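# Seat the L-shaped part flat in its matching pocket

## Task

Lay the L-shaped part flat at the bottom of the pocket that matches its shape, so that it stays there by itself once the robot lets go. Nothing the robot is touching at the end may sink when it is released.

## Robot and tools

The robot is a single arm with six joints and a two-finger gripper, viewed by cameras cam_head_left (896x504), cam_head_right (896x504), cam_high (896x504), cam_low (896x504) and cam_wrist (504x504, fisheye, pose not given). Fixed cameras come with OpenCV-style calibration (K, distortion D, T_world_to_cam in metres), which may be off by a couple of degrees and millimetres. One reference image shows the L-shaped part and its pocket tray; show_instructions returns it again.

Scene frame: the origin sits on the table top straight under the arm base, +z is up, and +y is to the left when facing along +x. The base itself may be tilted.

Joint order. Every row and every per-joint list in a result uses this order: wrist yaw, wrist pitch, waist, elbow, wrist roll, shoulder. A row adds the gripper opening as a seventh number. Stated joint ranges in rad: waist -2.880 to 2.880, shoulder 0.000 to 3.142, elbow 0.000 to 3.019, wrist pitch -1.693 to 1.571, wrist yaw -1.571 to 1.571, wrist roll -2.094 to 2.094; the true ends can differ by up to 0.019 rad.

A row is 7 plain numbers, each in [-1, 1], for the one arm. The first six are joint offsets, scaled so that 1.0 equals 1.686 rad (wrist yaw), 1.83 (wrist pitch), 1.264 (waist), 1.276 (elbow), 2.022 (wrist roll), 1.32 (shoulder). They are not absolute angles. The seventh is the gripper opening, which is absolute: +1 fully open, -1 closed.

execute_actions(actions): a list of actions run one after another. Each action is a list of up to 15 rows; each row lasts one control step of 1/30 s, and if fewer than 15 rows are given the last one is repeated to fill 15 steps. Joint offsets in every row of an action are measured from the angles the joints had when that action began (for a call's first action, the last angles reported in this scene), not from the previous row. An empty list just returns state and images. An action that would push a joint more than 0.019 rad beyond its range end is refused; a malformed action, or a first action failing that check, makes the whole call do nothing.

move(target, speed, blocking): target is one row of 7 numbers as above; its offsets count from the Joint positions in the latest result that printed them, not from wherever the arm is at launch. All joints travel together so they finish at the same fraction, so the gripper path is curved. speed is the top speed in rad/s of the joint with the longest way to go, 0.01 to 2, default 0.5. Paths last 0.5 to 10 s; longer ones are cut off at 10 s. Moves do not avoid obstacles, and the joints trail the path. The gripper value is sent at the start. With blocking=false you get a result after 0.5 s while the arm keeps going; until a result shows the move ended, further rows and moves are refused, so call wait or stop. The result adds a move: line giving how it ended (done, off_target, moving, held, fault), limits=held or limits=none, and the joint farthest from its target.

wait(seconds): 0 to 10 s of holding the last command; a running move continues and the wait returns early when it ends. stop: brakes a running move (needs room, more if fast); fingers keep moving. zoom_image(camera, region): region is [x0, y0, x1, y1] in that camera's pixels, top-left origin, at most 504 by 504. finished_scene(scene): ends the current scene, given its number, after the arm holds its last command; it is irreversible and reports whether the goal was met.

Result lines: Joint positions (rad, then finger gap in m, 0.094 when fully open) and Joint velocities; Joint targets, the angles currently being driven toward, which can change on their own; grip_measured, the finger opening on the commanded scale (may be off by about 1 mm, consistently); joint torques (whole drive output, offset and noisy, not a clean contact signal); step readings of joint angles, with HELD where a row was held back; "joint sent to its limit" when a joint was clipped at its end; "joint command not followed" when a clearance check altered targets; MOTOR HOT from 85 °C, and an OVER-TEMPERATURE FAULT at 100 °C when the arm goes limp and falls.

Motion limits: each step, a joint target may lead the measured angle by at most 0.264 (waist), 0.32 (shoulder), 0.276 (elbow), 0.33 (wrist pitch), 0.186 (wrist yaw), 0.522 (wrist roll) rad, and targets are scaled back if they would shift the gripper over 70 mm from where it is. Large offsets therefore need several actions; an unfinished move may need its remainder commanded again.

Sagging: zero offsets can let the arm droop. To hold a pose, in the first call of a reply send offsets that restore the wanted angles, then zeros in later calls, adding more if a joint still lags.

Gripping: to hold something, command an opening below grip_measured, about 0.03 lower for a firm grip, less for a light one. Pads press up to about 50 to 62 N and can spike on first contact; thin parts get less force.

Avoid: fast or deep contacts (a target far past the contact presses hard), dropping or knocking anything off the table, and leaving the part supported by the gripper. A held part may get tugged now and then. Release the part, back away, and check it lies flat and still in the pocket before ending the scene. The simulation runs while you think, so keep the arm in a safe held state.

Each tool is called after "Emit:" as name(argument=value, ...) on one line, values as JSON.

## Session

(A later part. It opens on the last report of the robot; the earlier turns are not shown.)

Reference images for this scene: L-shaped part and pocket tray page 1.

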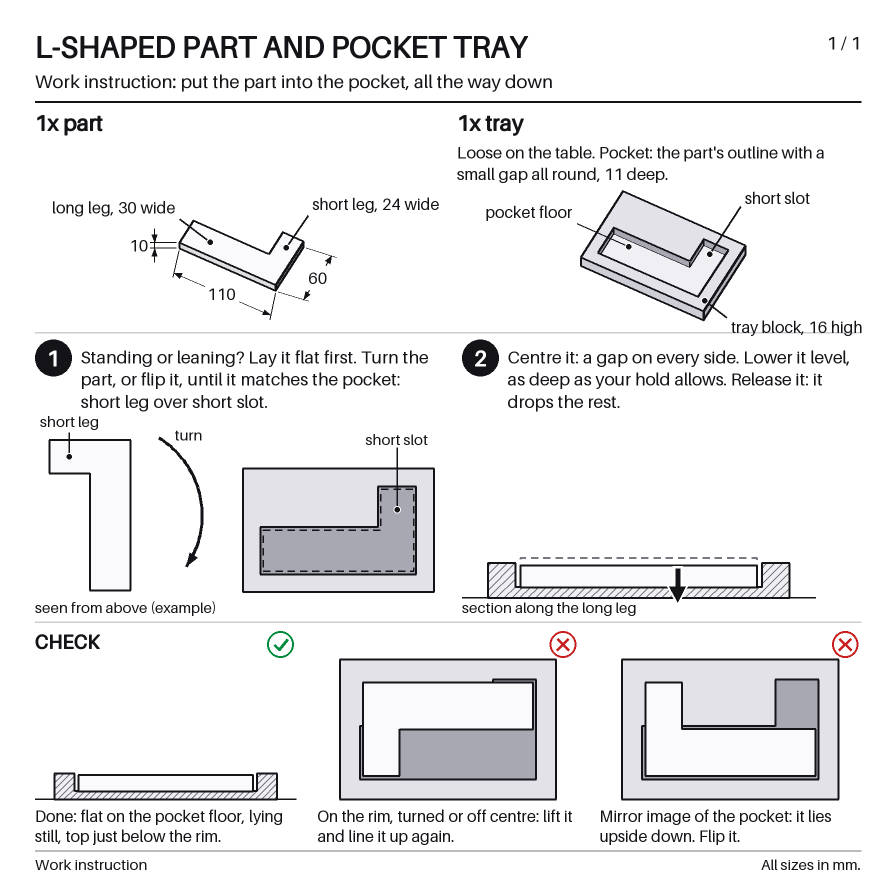

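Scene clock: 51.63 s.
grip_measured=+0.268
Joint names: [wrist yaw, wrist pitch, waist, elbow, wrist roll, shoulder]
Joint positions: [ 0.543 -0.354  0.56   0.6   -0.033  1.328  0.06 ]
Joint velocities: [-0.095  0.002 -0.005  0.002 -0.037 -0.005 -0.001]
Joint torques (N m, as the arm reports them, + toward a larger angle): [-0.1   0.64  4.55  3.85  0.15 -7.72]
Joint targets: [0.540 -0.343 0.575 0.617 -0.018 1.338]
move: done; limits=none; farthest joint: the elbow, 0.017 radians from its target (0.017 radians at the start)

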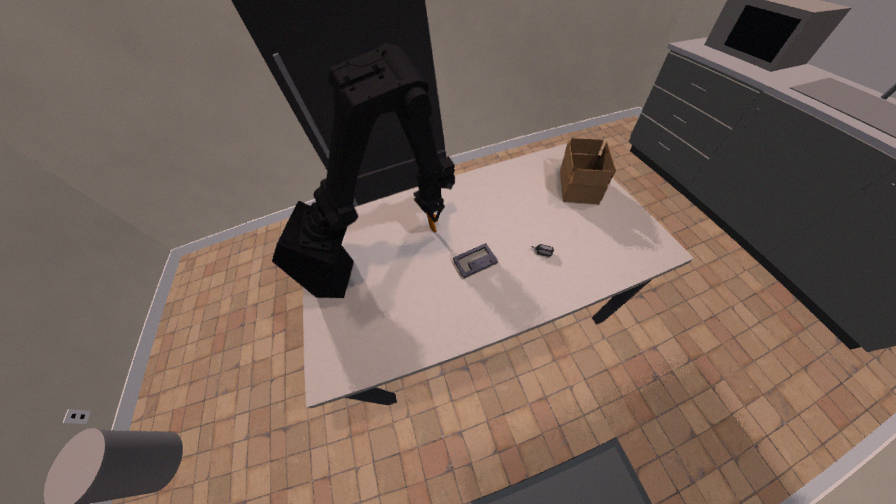

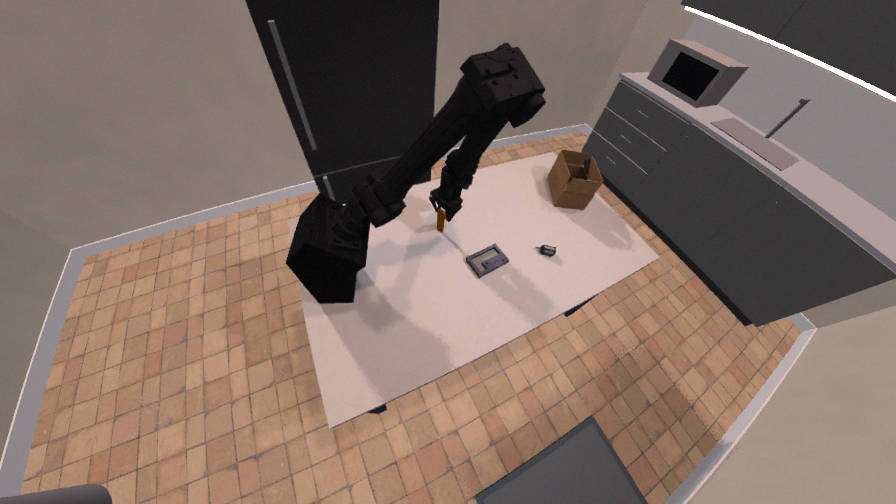

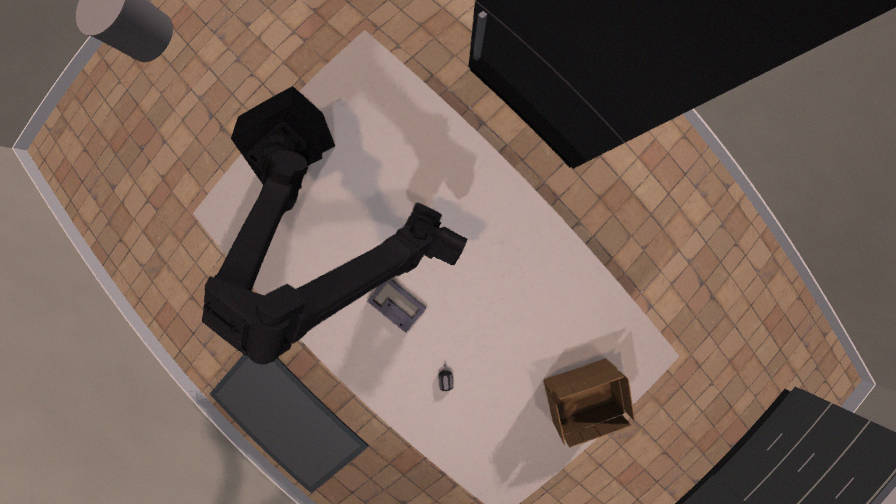

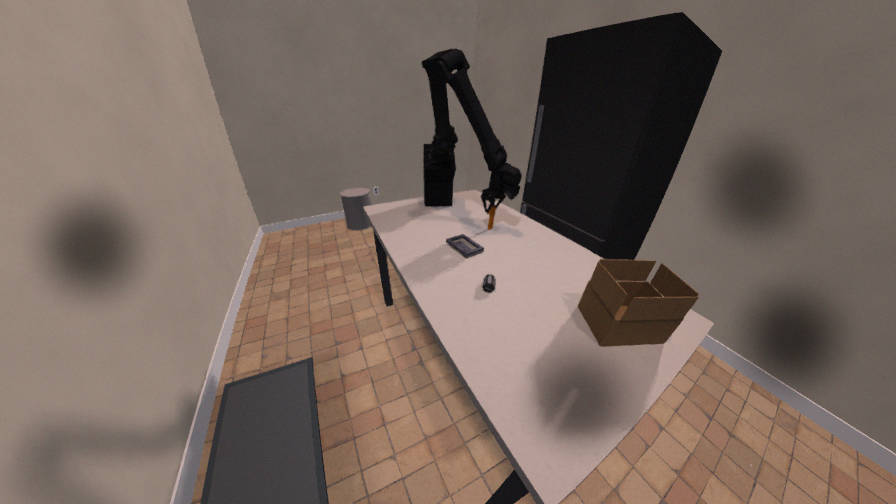

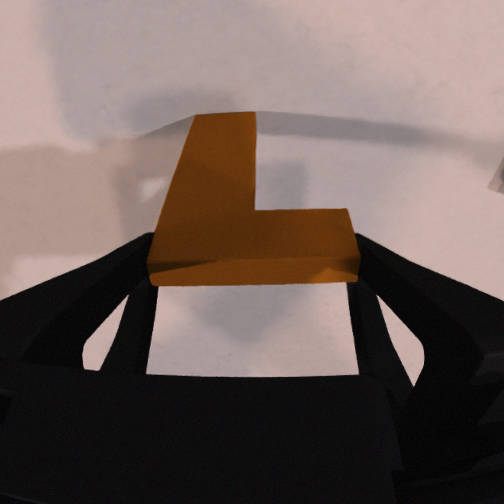

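Emit:
execute_actions(actions=[[[-0.002,0.0066,0.012,0.0133,0.008,0.0083,0.235],[-0.002,0.0072,0.012,0.0133,0.008,0.0091,0.235],[-0.002,0.0078,0.012,0.0133,0.008,0.0099,0.235],[-0.002,0.0084,0.012,0.0133,0.008,0.0107,0.235],[-0.002,0.009,0.012,0.0133,0.008,0.0115,0.24],[-0.002,0.0096,0.012,0.0133,0.008,0.0123,0.245],[-0.002,0.010,0.012,0.0133,0.008,0.013,0.25],[-0.002,0.010,0.012,0.0133,0.008,0.013,0.255],[-0.002,0.010,0.012,0.0133,0.008,0.013,0.26],[-0.002,0.010,0.012,0.0133,0.008,0.013,0.264],[-0.002,0.010,0.012,0.0133,0.008,0.013,0.268],[-0.002,0.010,0.012,0.0133,0.008,0.013,0.273],[-0.002,0.010,0.012,0.0133,0.008,0.013,0.28],[-0.002,0.010,0.012,0.0133,0.008,0.013,0.29],[-0.002,0.010,0.012,0.0133,0.008,0.013,0.30]]])

Scene clock: 53.13 s.
grip_measured=+0.297
Joint names: [wrist yaw, wrist pitch, waist, elbow, wrist roll, shoulder]
Joint positions: [ 0.543 -0.351  0.56   0.6   -0.033  1.33   0.061]
Joint velocities: [ 0.022 -0.007  0.015  0.012  0.022 -0.024  0.005]
Joint torques (N m, as the arm reports them, + toward a larger angle): [-0.11  0.76  4.6   3.7   0.15 -7.31]
Joint targets: [0.540 -0.336 0.575 0.617 -0.017 1.345]
Step readings (joint positions):
0: [0.543 -0.354 0.560 0.600 -0.033 1.328]
1: [0.543 -0.354 0.560 0.600 -0.033 1.328]
2: [0.543 -0.354 0.560 0.600 -0.033 1.328]
4: [0.543 -0.353 0.560 0.600 -0.033 1.329]
8: [0.543 -0.351 0.560 0.600 -0.033 1.330]
15: Joint positions above

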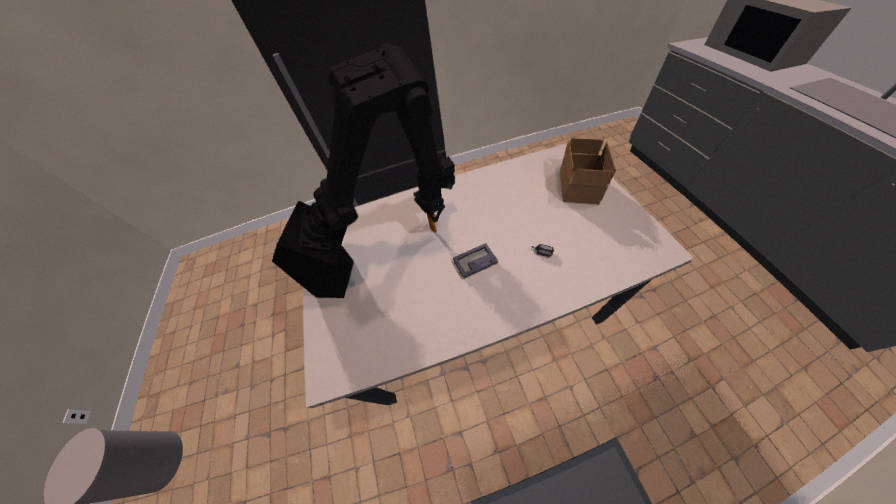

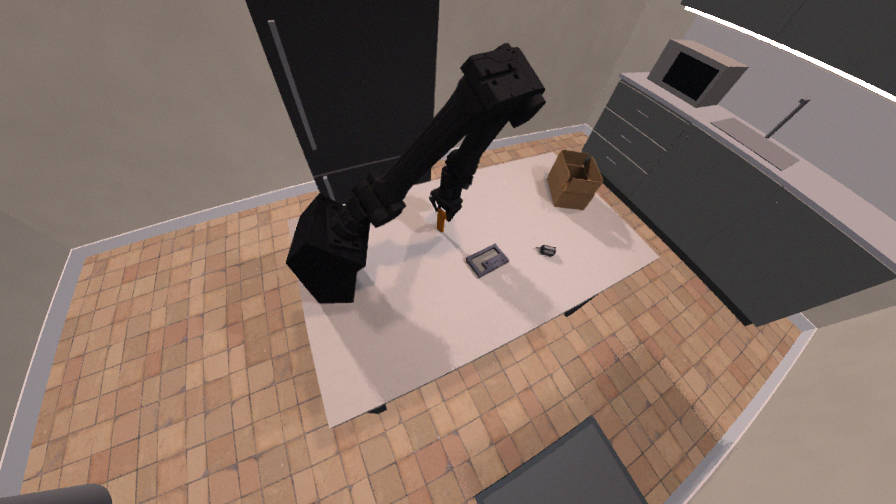

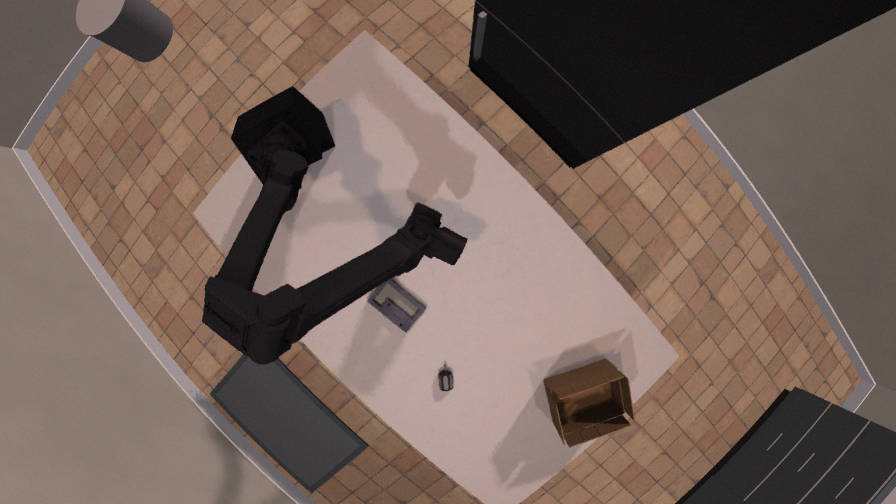

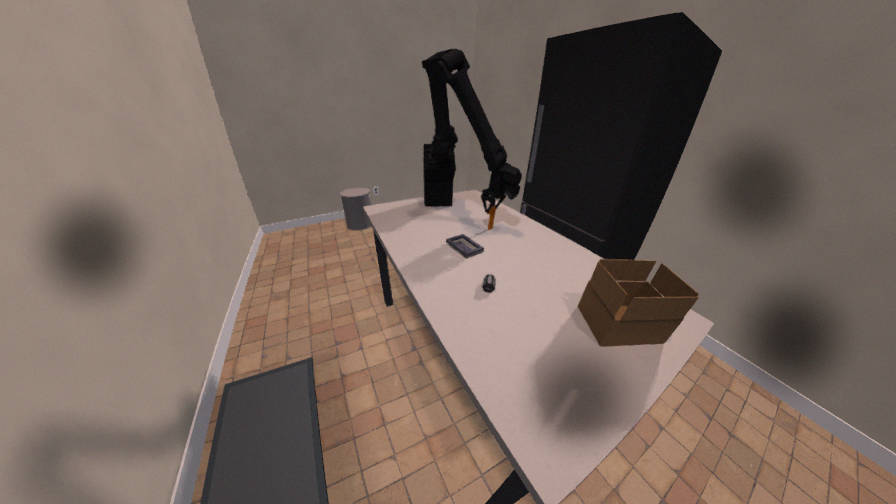

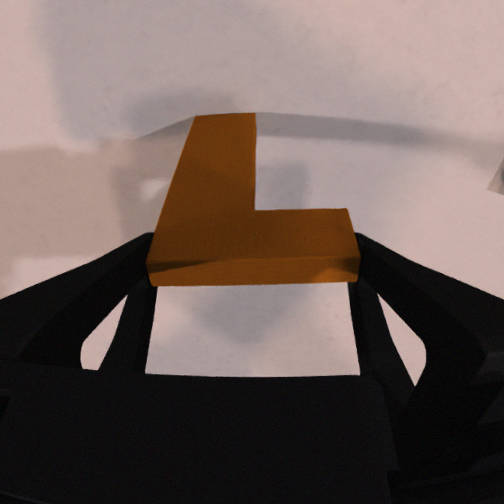

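Emit:
move(target=[-0.0767,-0.5261,-0.0638,0.4607,0.1816,0.3634,1.0], speed=0.6)

Scene clock: 58.97 s.
grip_measured=+1.000
Joint names: [wrist yaw, wrist pitch, waist, elbow, wrist roll, shoulder]
Joint positions: [ 0.417 -1.296  0.494  1.177  0.318  1.804  0.094]
Joint velocities: [-0.051 -0.012 -0.005  0.002  0.022 -0.015  0.   ]
Joint torques (N m, as the arm reports them, + toward a larger angle): [ -0.27  -1.72   4.56   2.65   0.15 -12.11]
Joint targets: [0.414 -1.314 0.479 1.188 0.335 1.809]
move: done; limits=none; farthest joint: the wrist pitch, 0.018 radians from its target (0.965 radians at the start)

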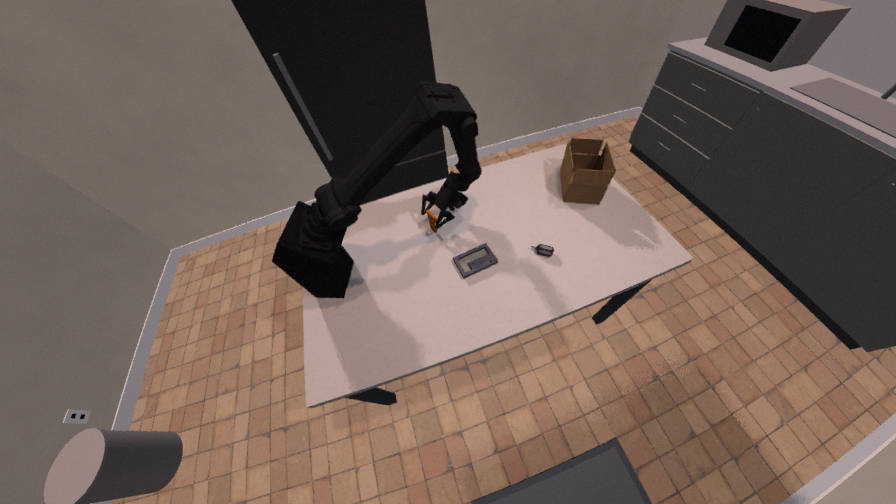

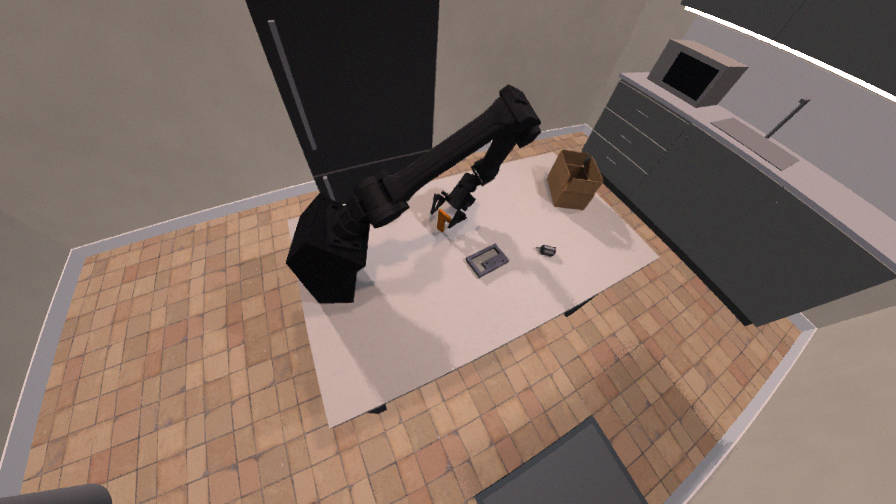

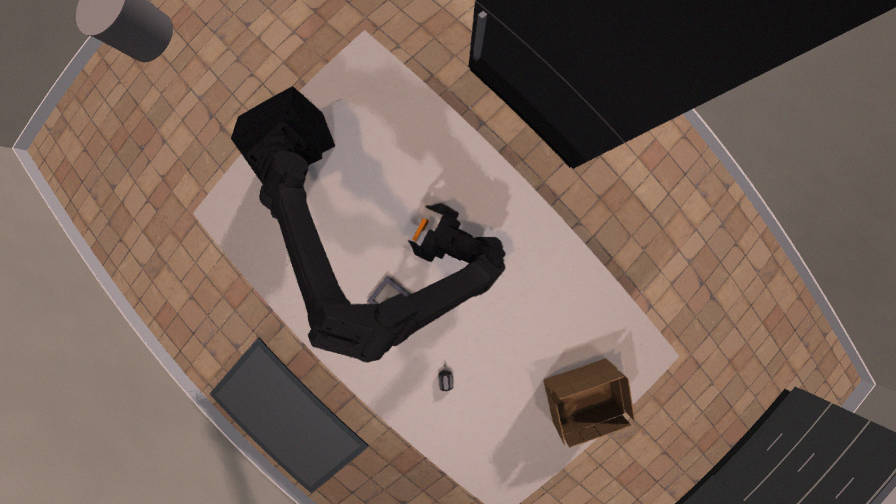

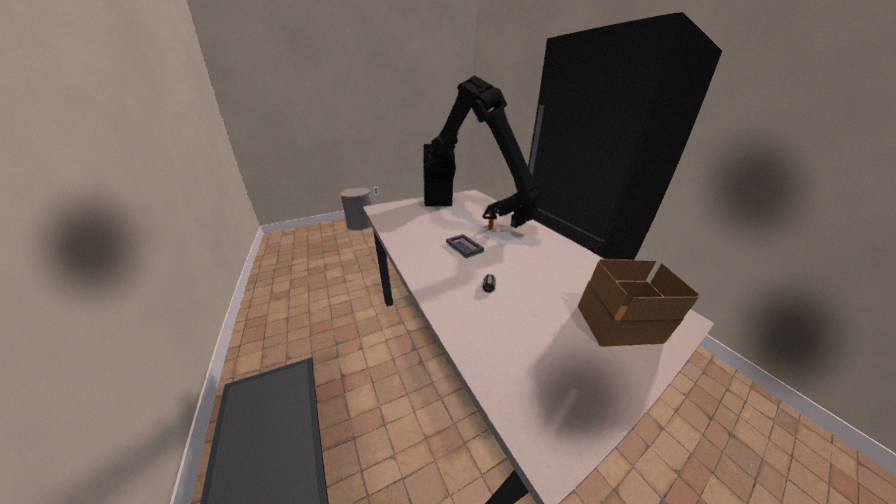

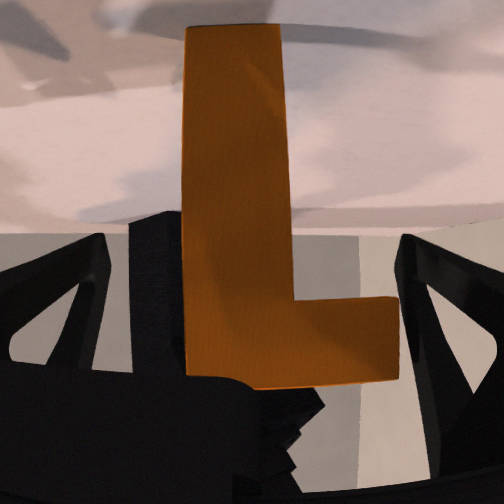

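Emit:
execute_actions(actions=[[[-0.002,-0.010,-0.006,0.010,0.008,0.005,1.0],[-0.002,-0.010,0.0,0.012,0.008,0.0065,1.0],[-0.002,-0.0103,0.006,0.0145,0.008,0.0085,1.0],[-0.002,-0.0106,0.010,0.017,0.008,0.0105,1.0],[-0.002,-0.011,0.013,0.020,0.008,0.0128,1.0],[-0.002,-0.0114,0.0145,0.023,0.008,0.015,0.95],[-0.002,-0.0118,0.0155,0.0255,0.008,0.017,0.9],[-0.002,-0.0121,0.0162,0.0277,0.008,0.0187,0.83],[-0.002,-0.0124,0.0167,0.0292,0.008,0.0199,0.75],[-0.002,-0.0126,0.0167,0.030,0.008,0.0205,0.66],[-0.002,-0.0126,0.0167,0.030,0.008,0.0205,0.57],[-0.002,-0.0126,0.0167,0.030,0.008,0.0205,0.48],[-0.002,-0.0126,0.0167,0.030,0.008,0.0205,0.39],[-0.002,-0.0126,0.0167,0.030,0.008,0.0205,0.30],[-0.002,-0.0126,0.0167,0.030,0.008,0.0205,0.21]],[[-0.002,-0.010,0.0134,0.0086,0.008,0.004,0.12],[-0.002,-0.010,0.0134,0.0086,0.008,0.004,0.04],[-0.002,-0.010,0.0134,0.0086,0.008,0.004,-0.04],[-0.002,-0.010,0.0134,0.0086,0.008,0.004,-0.10],[-0.002,-0.010,0.0134,0.0086,0.008,0.004,-0.15]]])

Scene clock: 62.57 s.
grip_measured=+0.244
Joint names: [wrist yaw, wrist pitch, waist, elbow, wrist roll, shoulder]
Joint positions: [ 0.417 -1.301  0.494  1.204  0.32   1.82   0.058]
Joint velocities: [-0.007  0.002 -0.005  0.007 -0.037 -0.005  0.   ]
Joint torques (N m, as the arm reports them, + toward a larger angle): [ -0.26  -1.7    7.09   2.7    0.16 -12.36]
Joint targets: [0.414 -1.319 0.511 1.215 0.335 1.825]
Step readings (joint positions; steps 1 to 15: 1st action; 16 to 30: 2nd action):
0: [0.417 -1.296 0.494 1.177 0.319 1.804]
1: [0.417 -1.296 0.494 1.177 0.319 1.804]
2: [0.417 -1.296 0.494 1.177 0.319 1.804]
4: [0.417 -1.297 0.494 1.178 0.319 1.804]
8: [0.417 -1.299 0.494 1.191 0.319 1.810]
15: [0.417 -1.301 0.494 1.204 0.319 1.820]
16: [0.417 -1.301 0.494 1.204 0.320 1.820]
17: [0.417 -1.301 0.494 1.204 0.320 1.820]
19: [0.417 -1.301 0.494 1.204 0.320 1.820]
23: [0.417 -1.301 0.494 1.204 0.320 1.820]
30: Joint positions above

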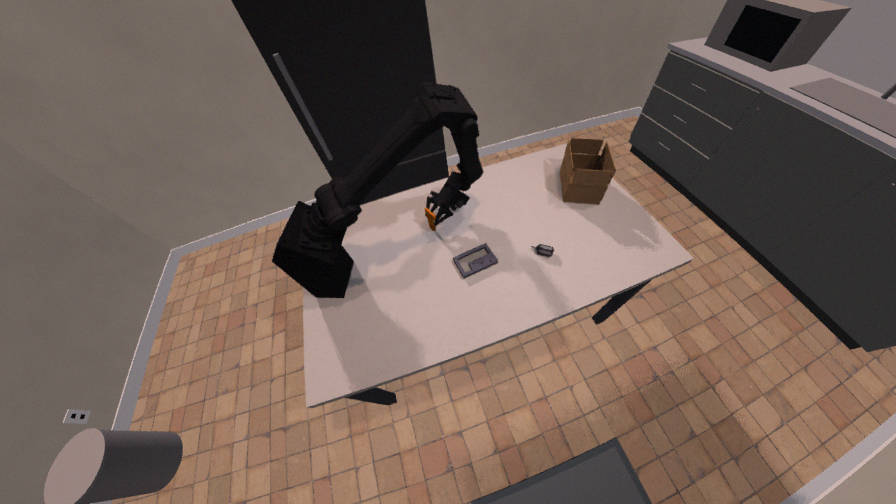

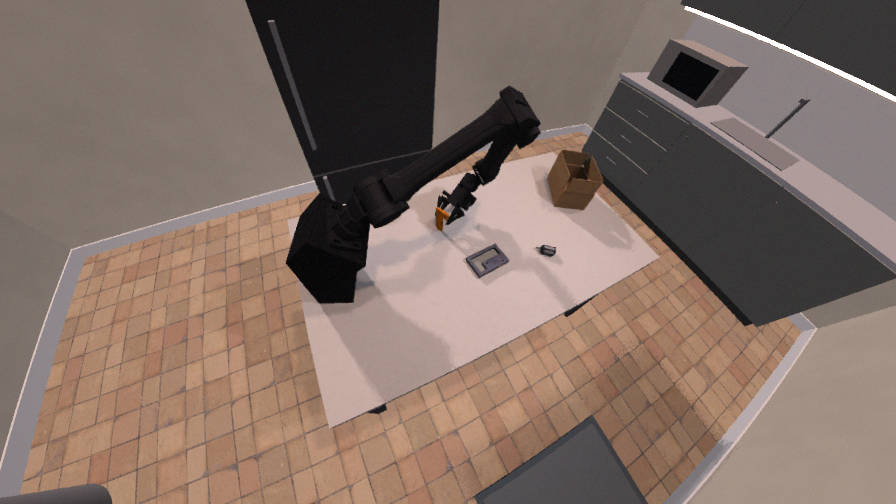

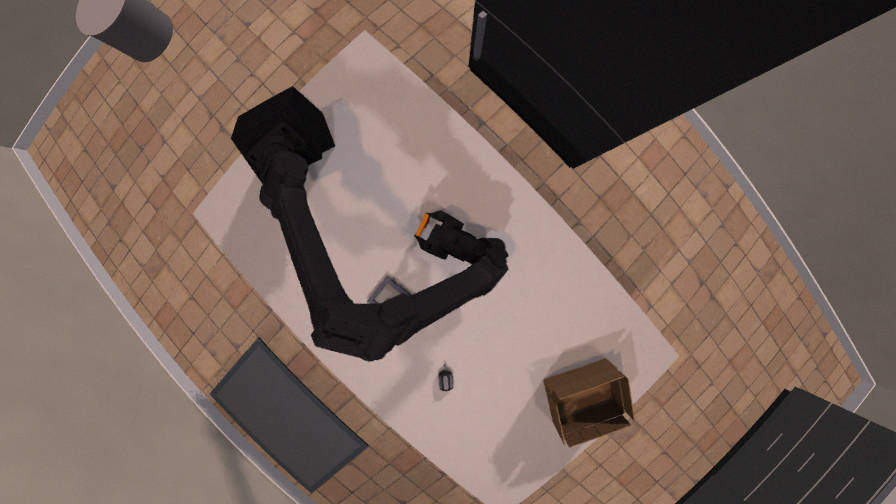

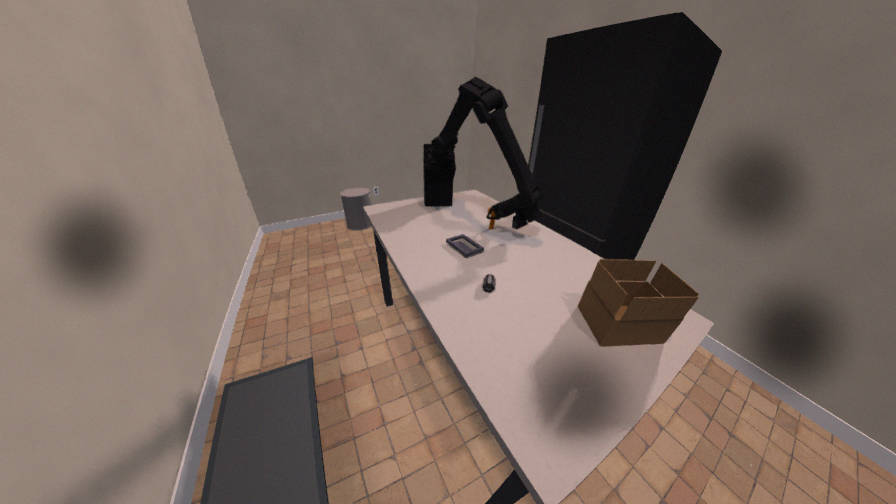

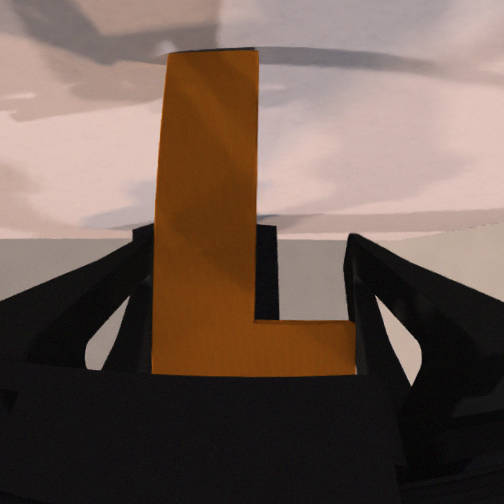

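Emit:
zoom_image(camera="cam_head_right", region=[420,185,480,245])

Emit:
zoom_image(camera="cam_head_left", region=[410,185,470,245])

Emit:
zoom_image(camera="cam_low", region=[465,185,525,245])

Emit:
zoom_image(camera="cam_high", region=[400,195,470,265])

Region (420, 185, 480, 245) of cam_head_right's 896x504 image, scaled by 8.400, with more detail than that image has.

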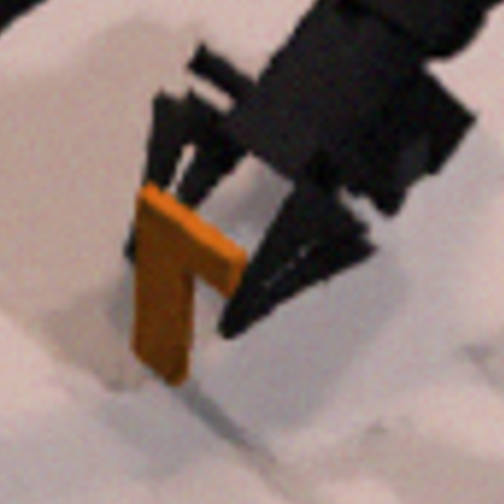

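Region (410, 185, 470, 245) of cam_head_left's 896x504 image, scaled by 8.400, with more detail than that image has.

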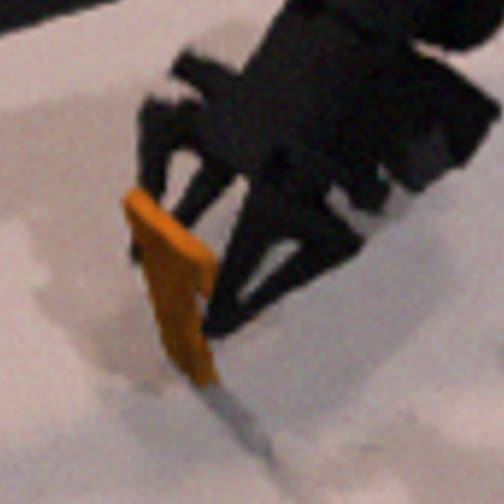

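Region (465, 185, 525, 245) of cam_low's 896x504 image, scaled by 8.400, with more detail than that image has.

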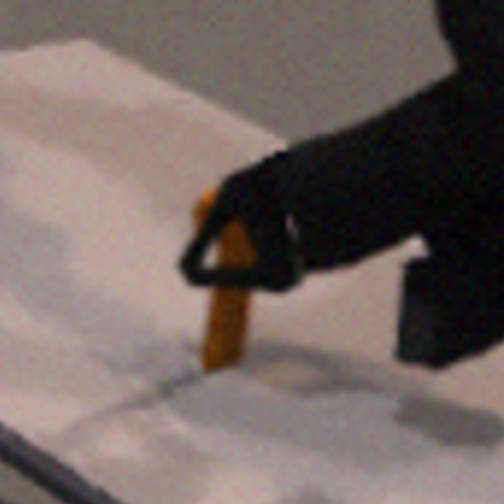

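Region (400, 195, 470, 265) of cam_high's 896x504 image, scaled by 7.200, with more detail than that image has.

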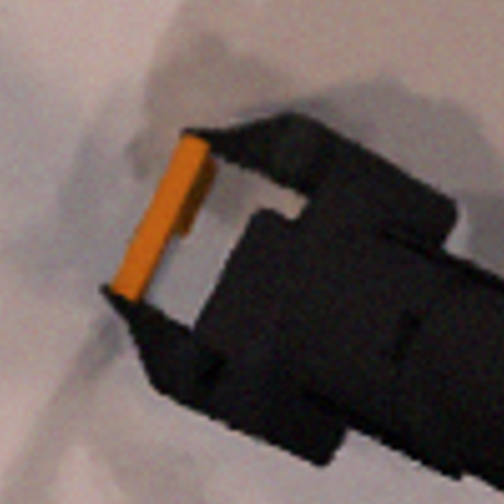

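Emit:
execute_actions(actions=[[[-0.002,-0.010,0.0,0.0086,0.008,0.004,0.235],[-0.002,-0.010,0.0,0.0086,0.008,0.004,0.245],[-0.002,-0.010,0.0,0.0086,0.008,0.004,0.255],[-0.002,-0.010,0.0,0.0086,0.008,0.004,0.265],[-0.002,-0.010,0.0,0.0086,0.008,0.004,0.275],[-0.002,-0.010,0.0,0.0086,0.008,0.004,0.285],[-0.002,-0.010,0.0,0.0086,0.008,0.004,0.295],[-0.002,-0.010,0.0,0.0086,0.008,0.004,0.31],[-0.002,-0.010,0.0,0.0086,0.008,0.004,0.325],[-0.002,-0.010,0.0,0.0086,0.008,0.004,0.34],[-0.002,-0.010,0.0,0.0086,0.008,0.004,0.36],[-0.002,-0.010,0.0,0.0086,0.008,0.004,0.385],[-0.002,-0.010,0.0,0.0086,0.008,0.004,0.41],[-0.002,-0.010,0.0,0.0086,0.008,0.004,0.44],[-0.002,-0.010,0.0,0.0086,0.008,0.004,0.48]]])

Scene clock: 65.90 s.
grip_measured=+0.459
Joint names: [wrist yaw, wrist pitch, waist, elbow, wrist roll, shoulder]
Joint positions: [ 0.417 -1.301  0.494  1.204  0.32   1.82   0.069]
Joint velocities: [ 0.037  0.002 -0.015 -0.012 -0.022  0.005  0.038]
Joint torques (N m, as the arm reports them, + toward a larger angle): [ -0.27  -1.72   5.73   2.72   0.15 -12.29]
Joint targets: [0.414 -1.319 0.494 1.215 0.336 1.825]
Step readings (joint positions):
0: [0.417 -1.301 0.494 1.204 0.320 1.820]
1: [0.417 -1.301 0.494 1.204 0.320 1.820]
2: [0.417 -1.301 0.494 1.204 0.320 1.820]
4: [0.417 -1.301 0.494 1.204 0.320 1.820]
8: [0.417 -1.301 0.494 1.204 0.320 1.820]
15: Joint positions above

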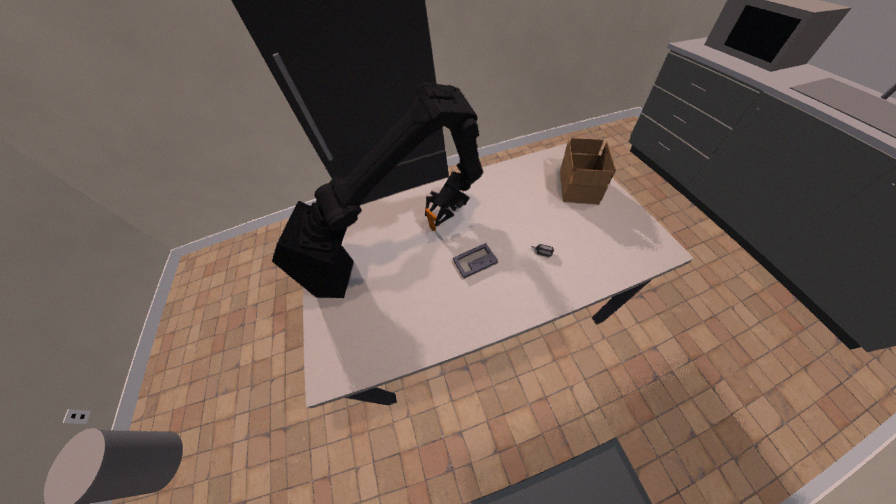

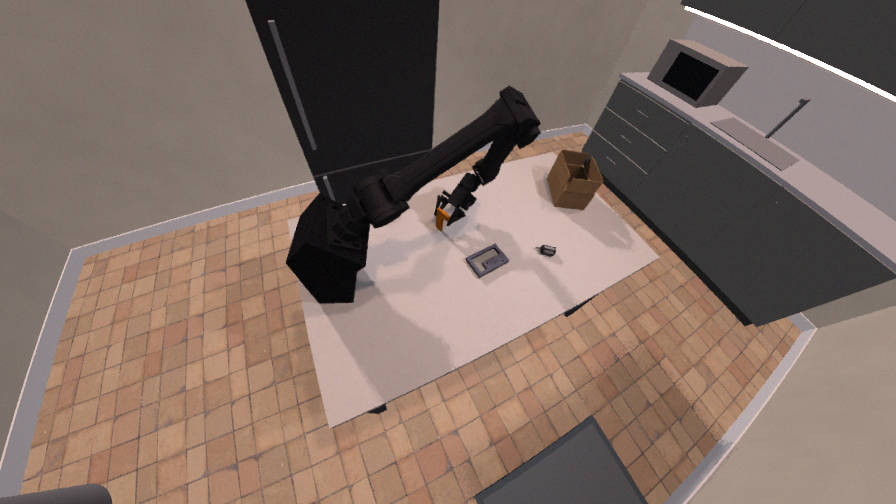

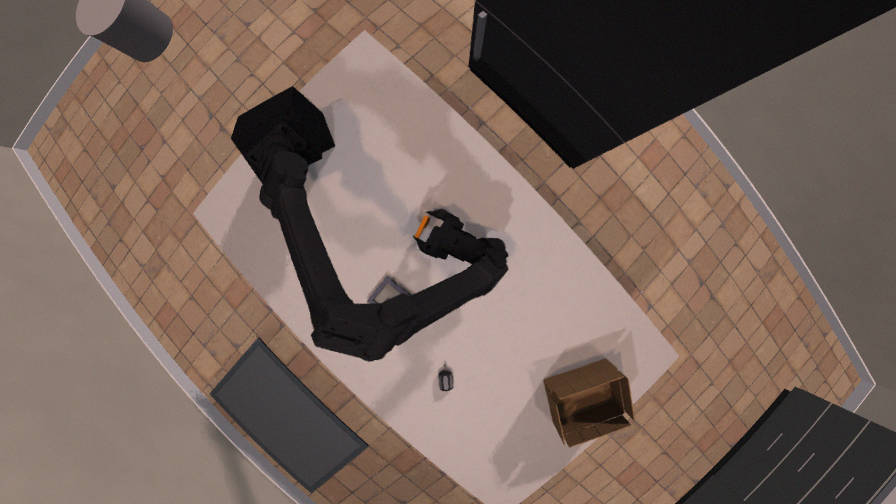

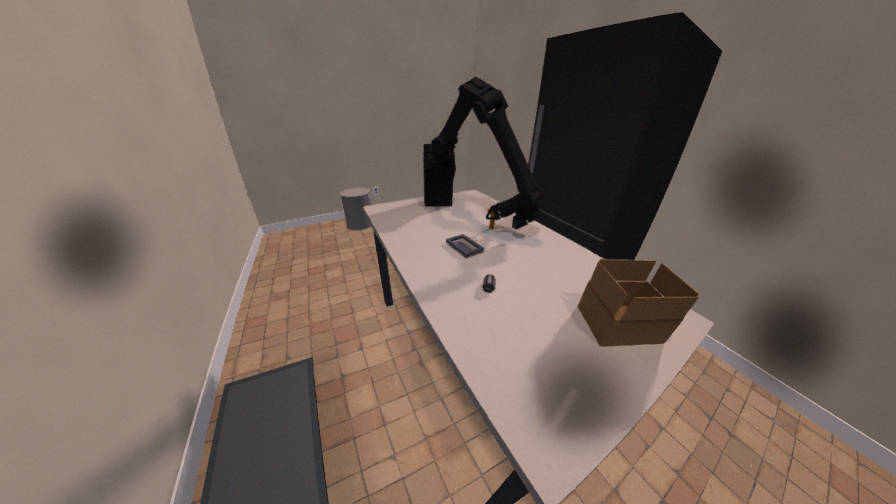

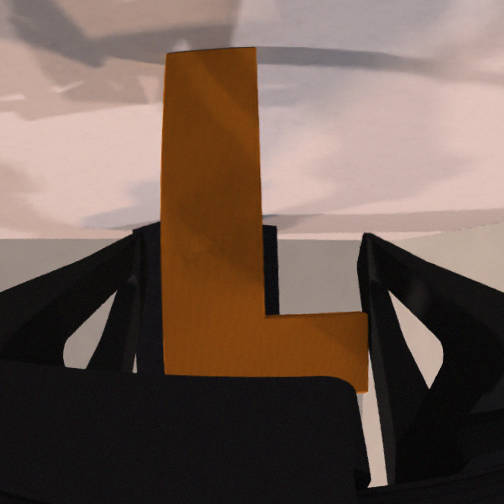

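Emit:
execute_actions(actions=[[[-0.002,-0.006,0.010,0.0086,0.008,0.008,0.62],[-0.002,-0.002,0.015,0.0092,0.008,0.0095,0.75],[-0.002,0.002,0.018,0.0103,0.008,0.0118,0.8],[-0.0022,0.0047,0.0188,0.0119,0.008,0.0148,0.8],[-0.0025,0.0058,0.0196,0.0138,0.008,0.0183,0.8],[-0.0027,0.0071,0.0205,0.0159,0.008,0.0222,0.8],[-0.003,0.0084,0.0215,0.0181,0.008,0.0263,0.8],[-0.0032,0.0097,0.0224,0.0202,0.008,0.0303,0.8],[-0.0035,0.0109,0.0233,0.0222,0.008,0.0339,0.78],[-0.0037,0.012,0.0241,0.0239,0.008,0.037,0.72],[-0.0039,0.0128,0.0248,0.0251,0.008,0.0393,0.64],[-0.004,0.0134,0.0253,0.0259,0.008,0.0408,0.55],[-0.004,0.0137,0.0256,0.0263,0.008,0.0414,0.46],[-0.004,0.0137,0.0256,0.0263,0.008,0.0414,0.37],[-0.004,0.0137,0.0256,0.0263,0.008,0.0414,0.28]],[[-0.002,0.0044,0.018,0.0086,0.008,0.008,0.19],[-0.002,0.0044,0.018,0.0086,0.008,0.008,0.10],[-0.002,0.0044,0.018,0.0086,0.008,0.008,0.02],[-0.002,0.0044,0.018,0.0086,0.008,0.008,-0.06],[-0.002,0.0044,0.018,0.0086,0.008,0.008,-0.13],[-0.002,0.0044,0.018,0.0086,0.008,0.008,-0.19],[-0.002,0.0044,0.018,0.0086,0.008,0.008,-0.23],[-0.002,0.0044,0.018,0.0086,0.008,0.008,-0.25]]])

Scene clock: 68.83 s.
grip_measured=-0.248
Joint names: [wrist yaw, wrist pitch, waist, elbow, wrist roll, shoulder]
Joint positions: [ 0.412 -1.286  0.505  1.225  0.322  1.87   0.035]
Joint velocities: [ 0.007  0.002 -0.015 -0.022  0.022 -0.005  0.   ]
Joint torques (N m, as the arm reports them, + toward a larger angle): [ -0.22  -0.66   7.67   2.39   0.15 -12.3 ]
Joint targets: [0.410 -1.278 0.527 1.235 0.338 1.877]
Step readings (joint positions; steps 1 to 15: 1st action; 16 to 30: 2nd action):
0: [0.417 -1.301 0.494 1.204 0.320 1.820]
1: [0.417 -1.301 0.494 1.204 0.321 1.820]
2: [0.417 -1.301 0.494 1.204 0.321 1.820]
4: [0.417 -1.301 0.494 1.204 0.321 1.820]
8: [0.416 -1.298 0.495 1.211 0.321 1.832]
15: [0.413 -1.286 0.503 1.225 0.322 1.867]
16: [0.413 -1.286 0.504 1.225 0.322 1.869]
17: [0.413 -1.286 0.505 1.225 0.322 1.870]
19: [0.413 -1.286 0.505 1.225 0.322 1.870]
23: [0.412 -1.286 0.505 1.225 0.322 1.870]
30: Joint positions above

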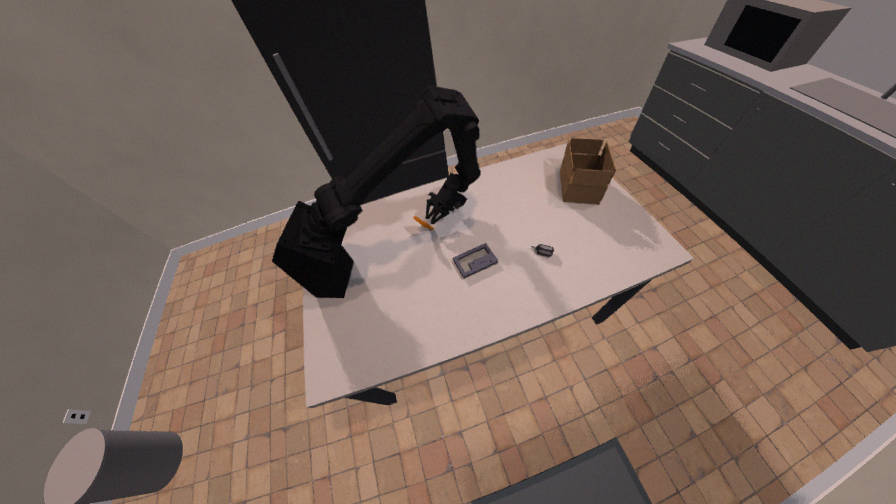

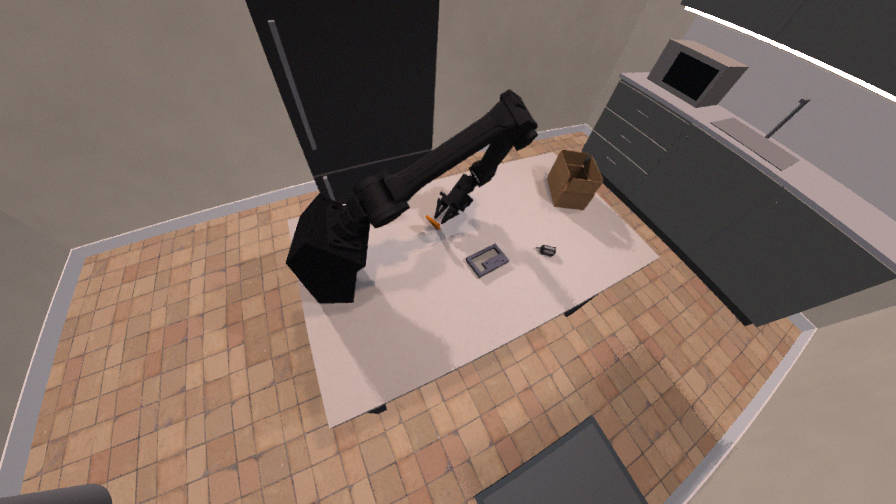

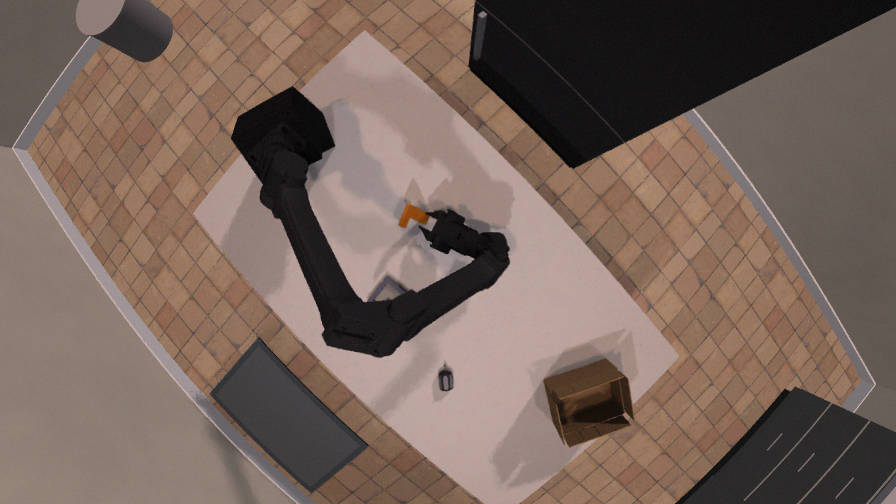

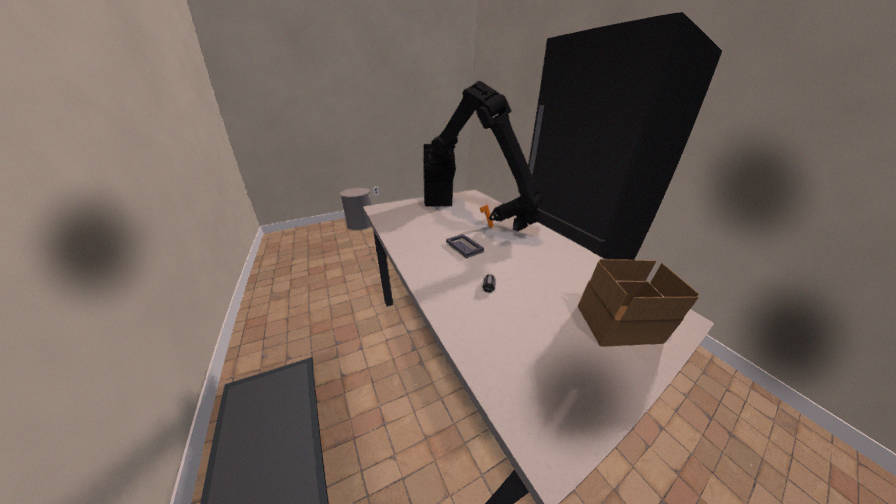

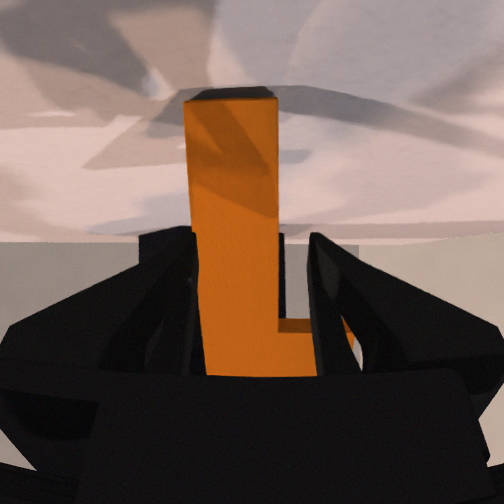

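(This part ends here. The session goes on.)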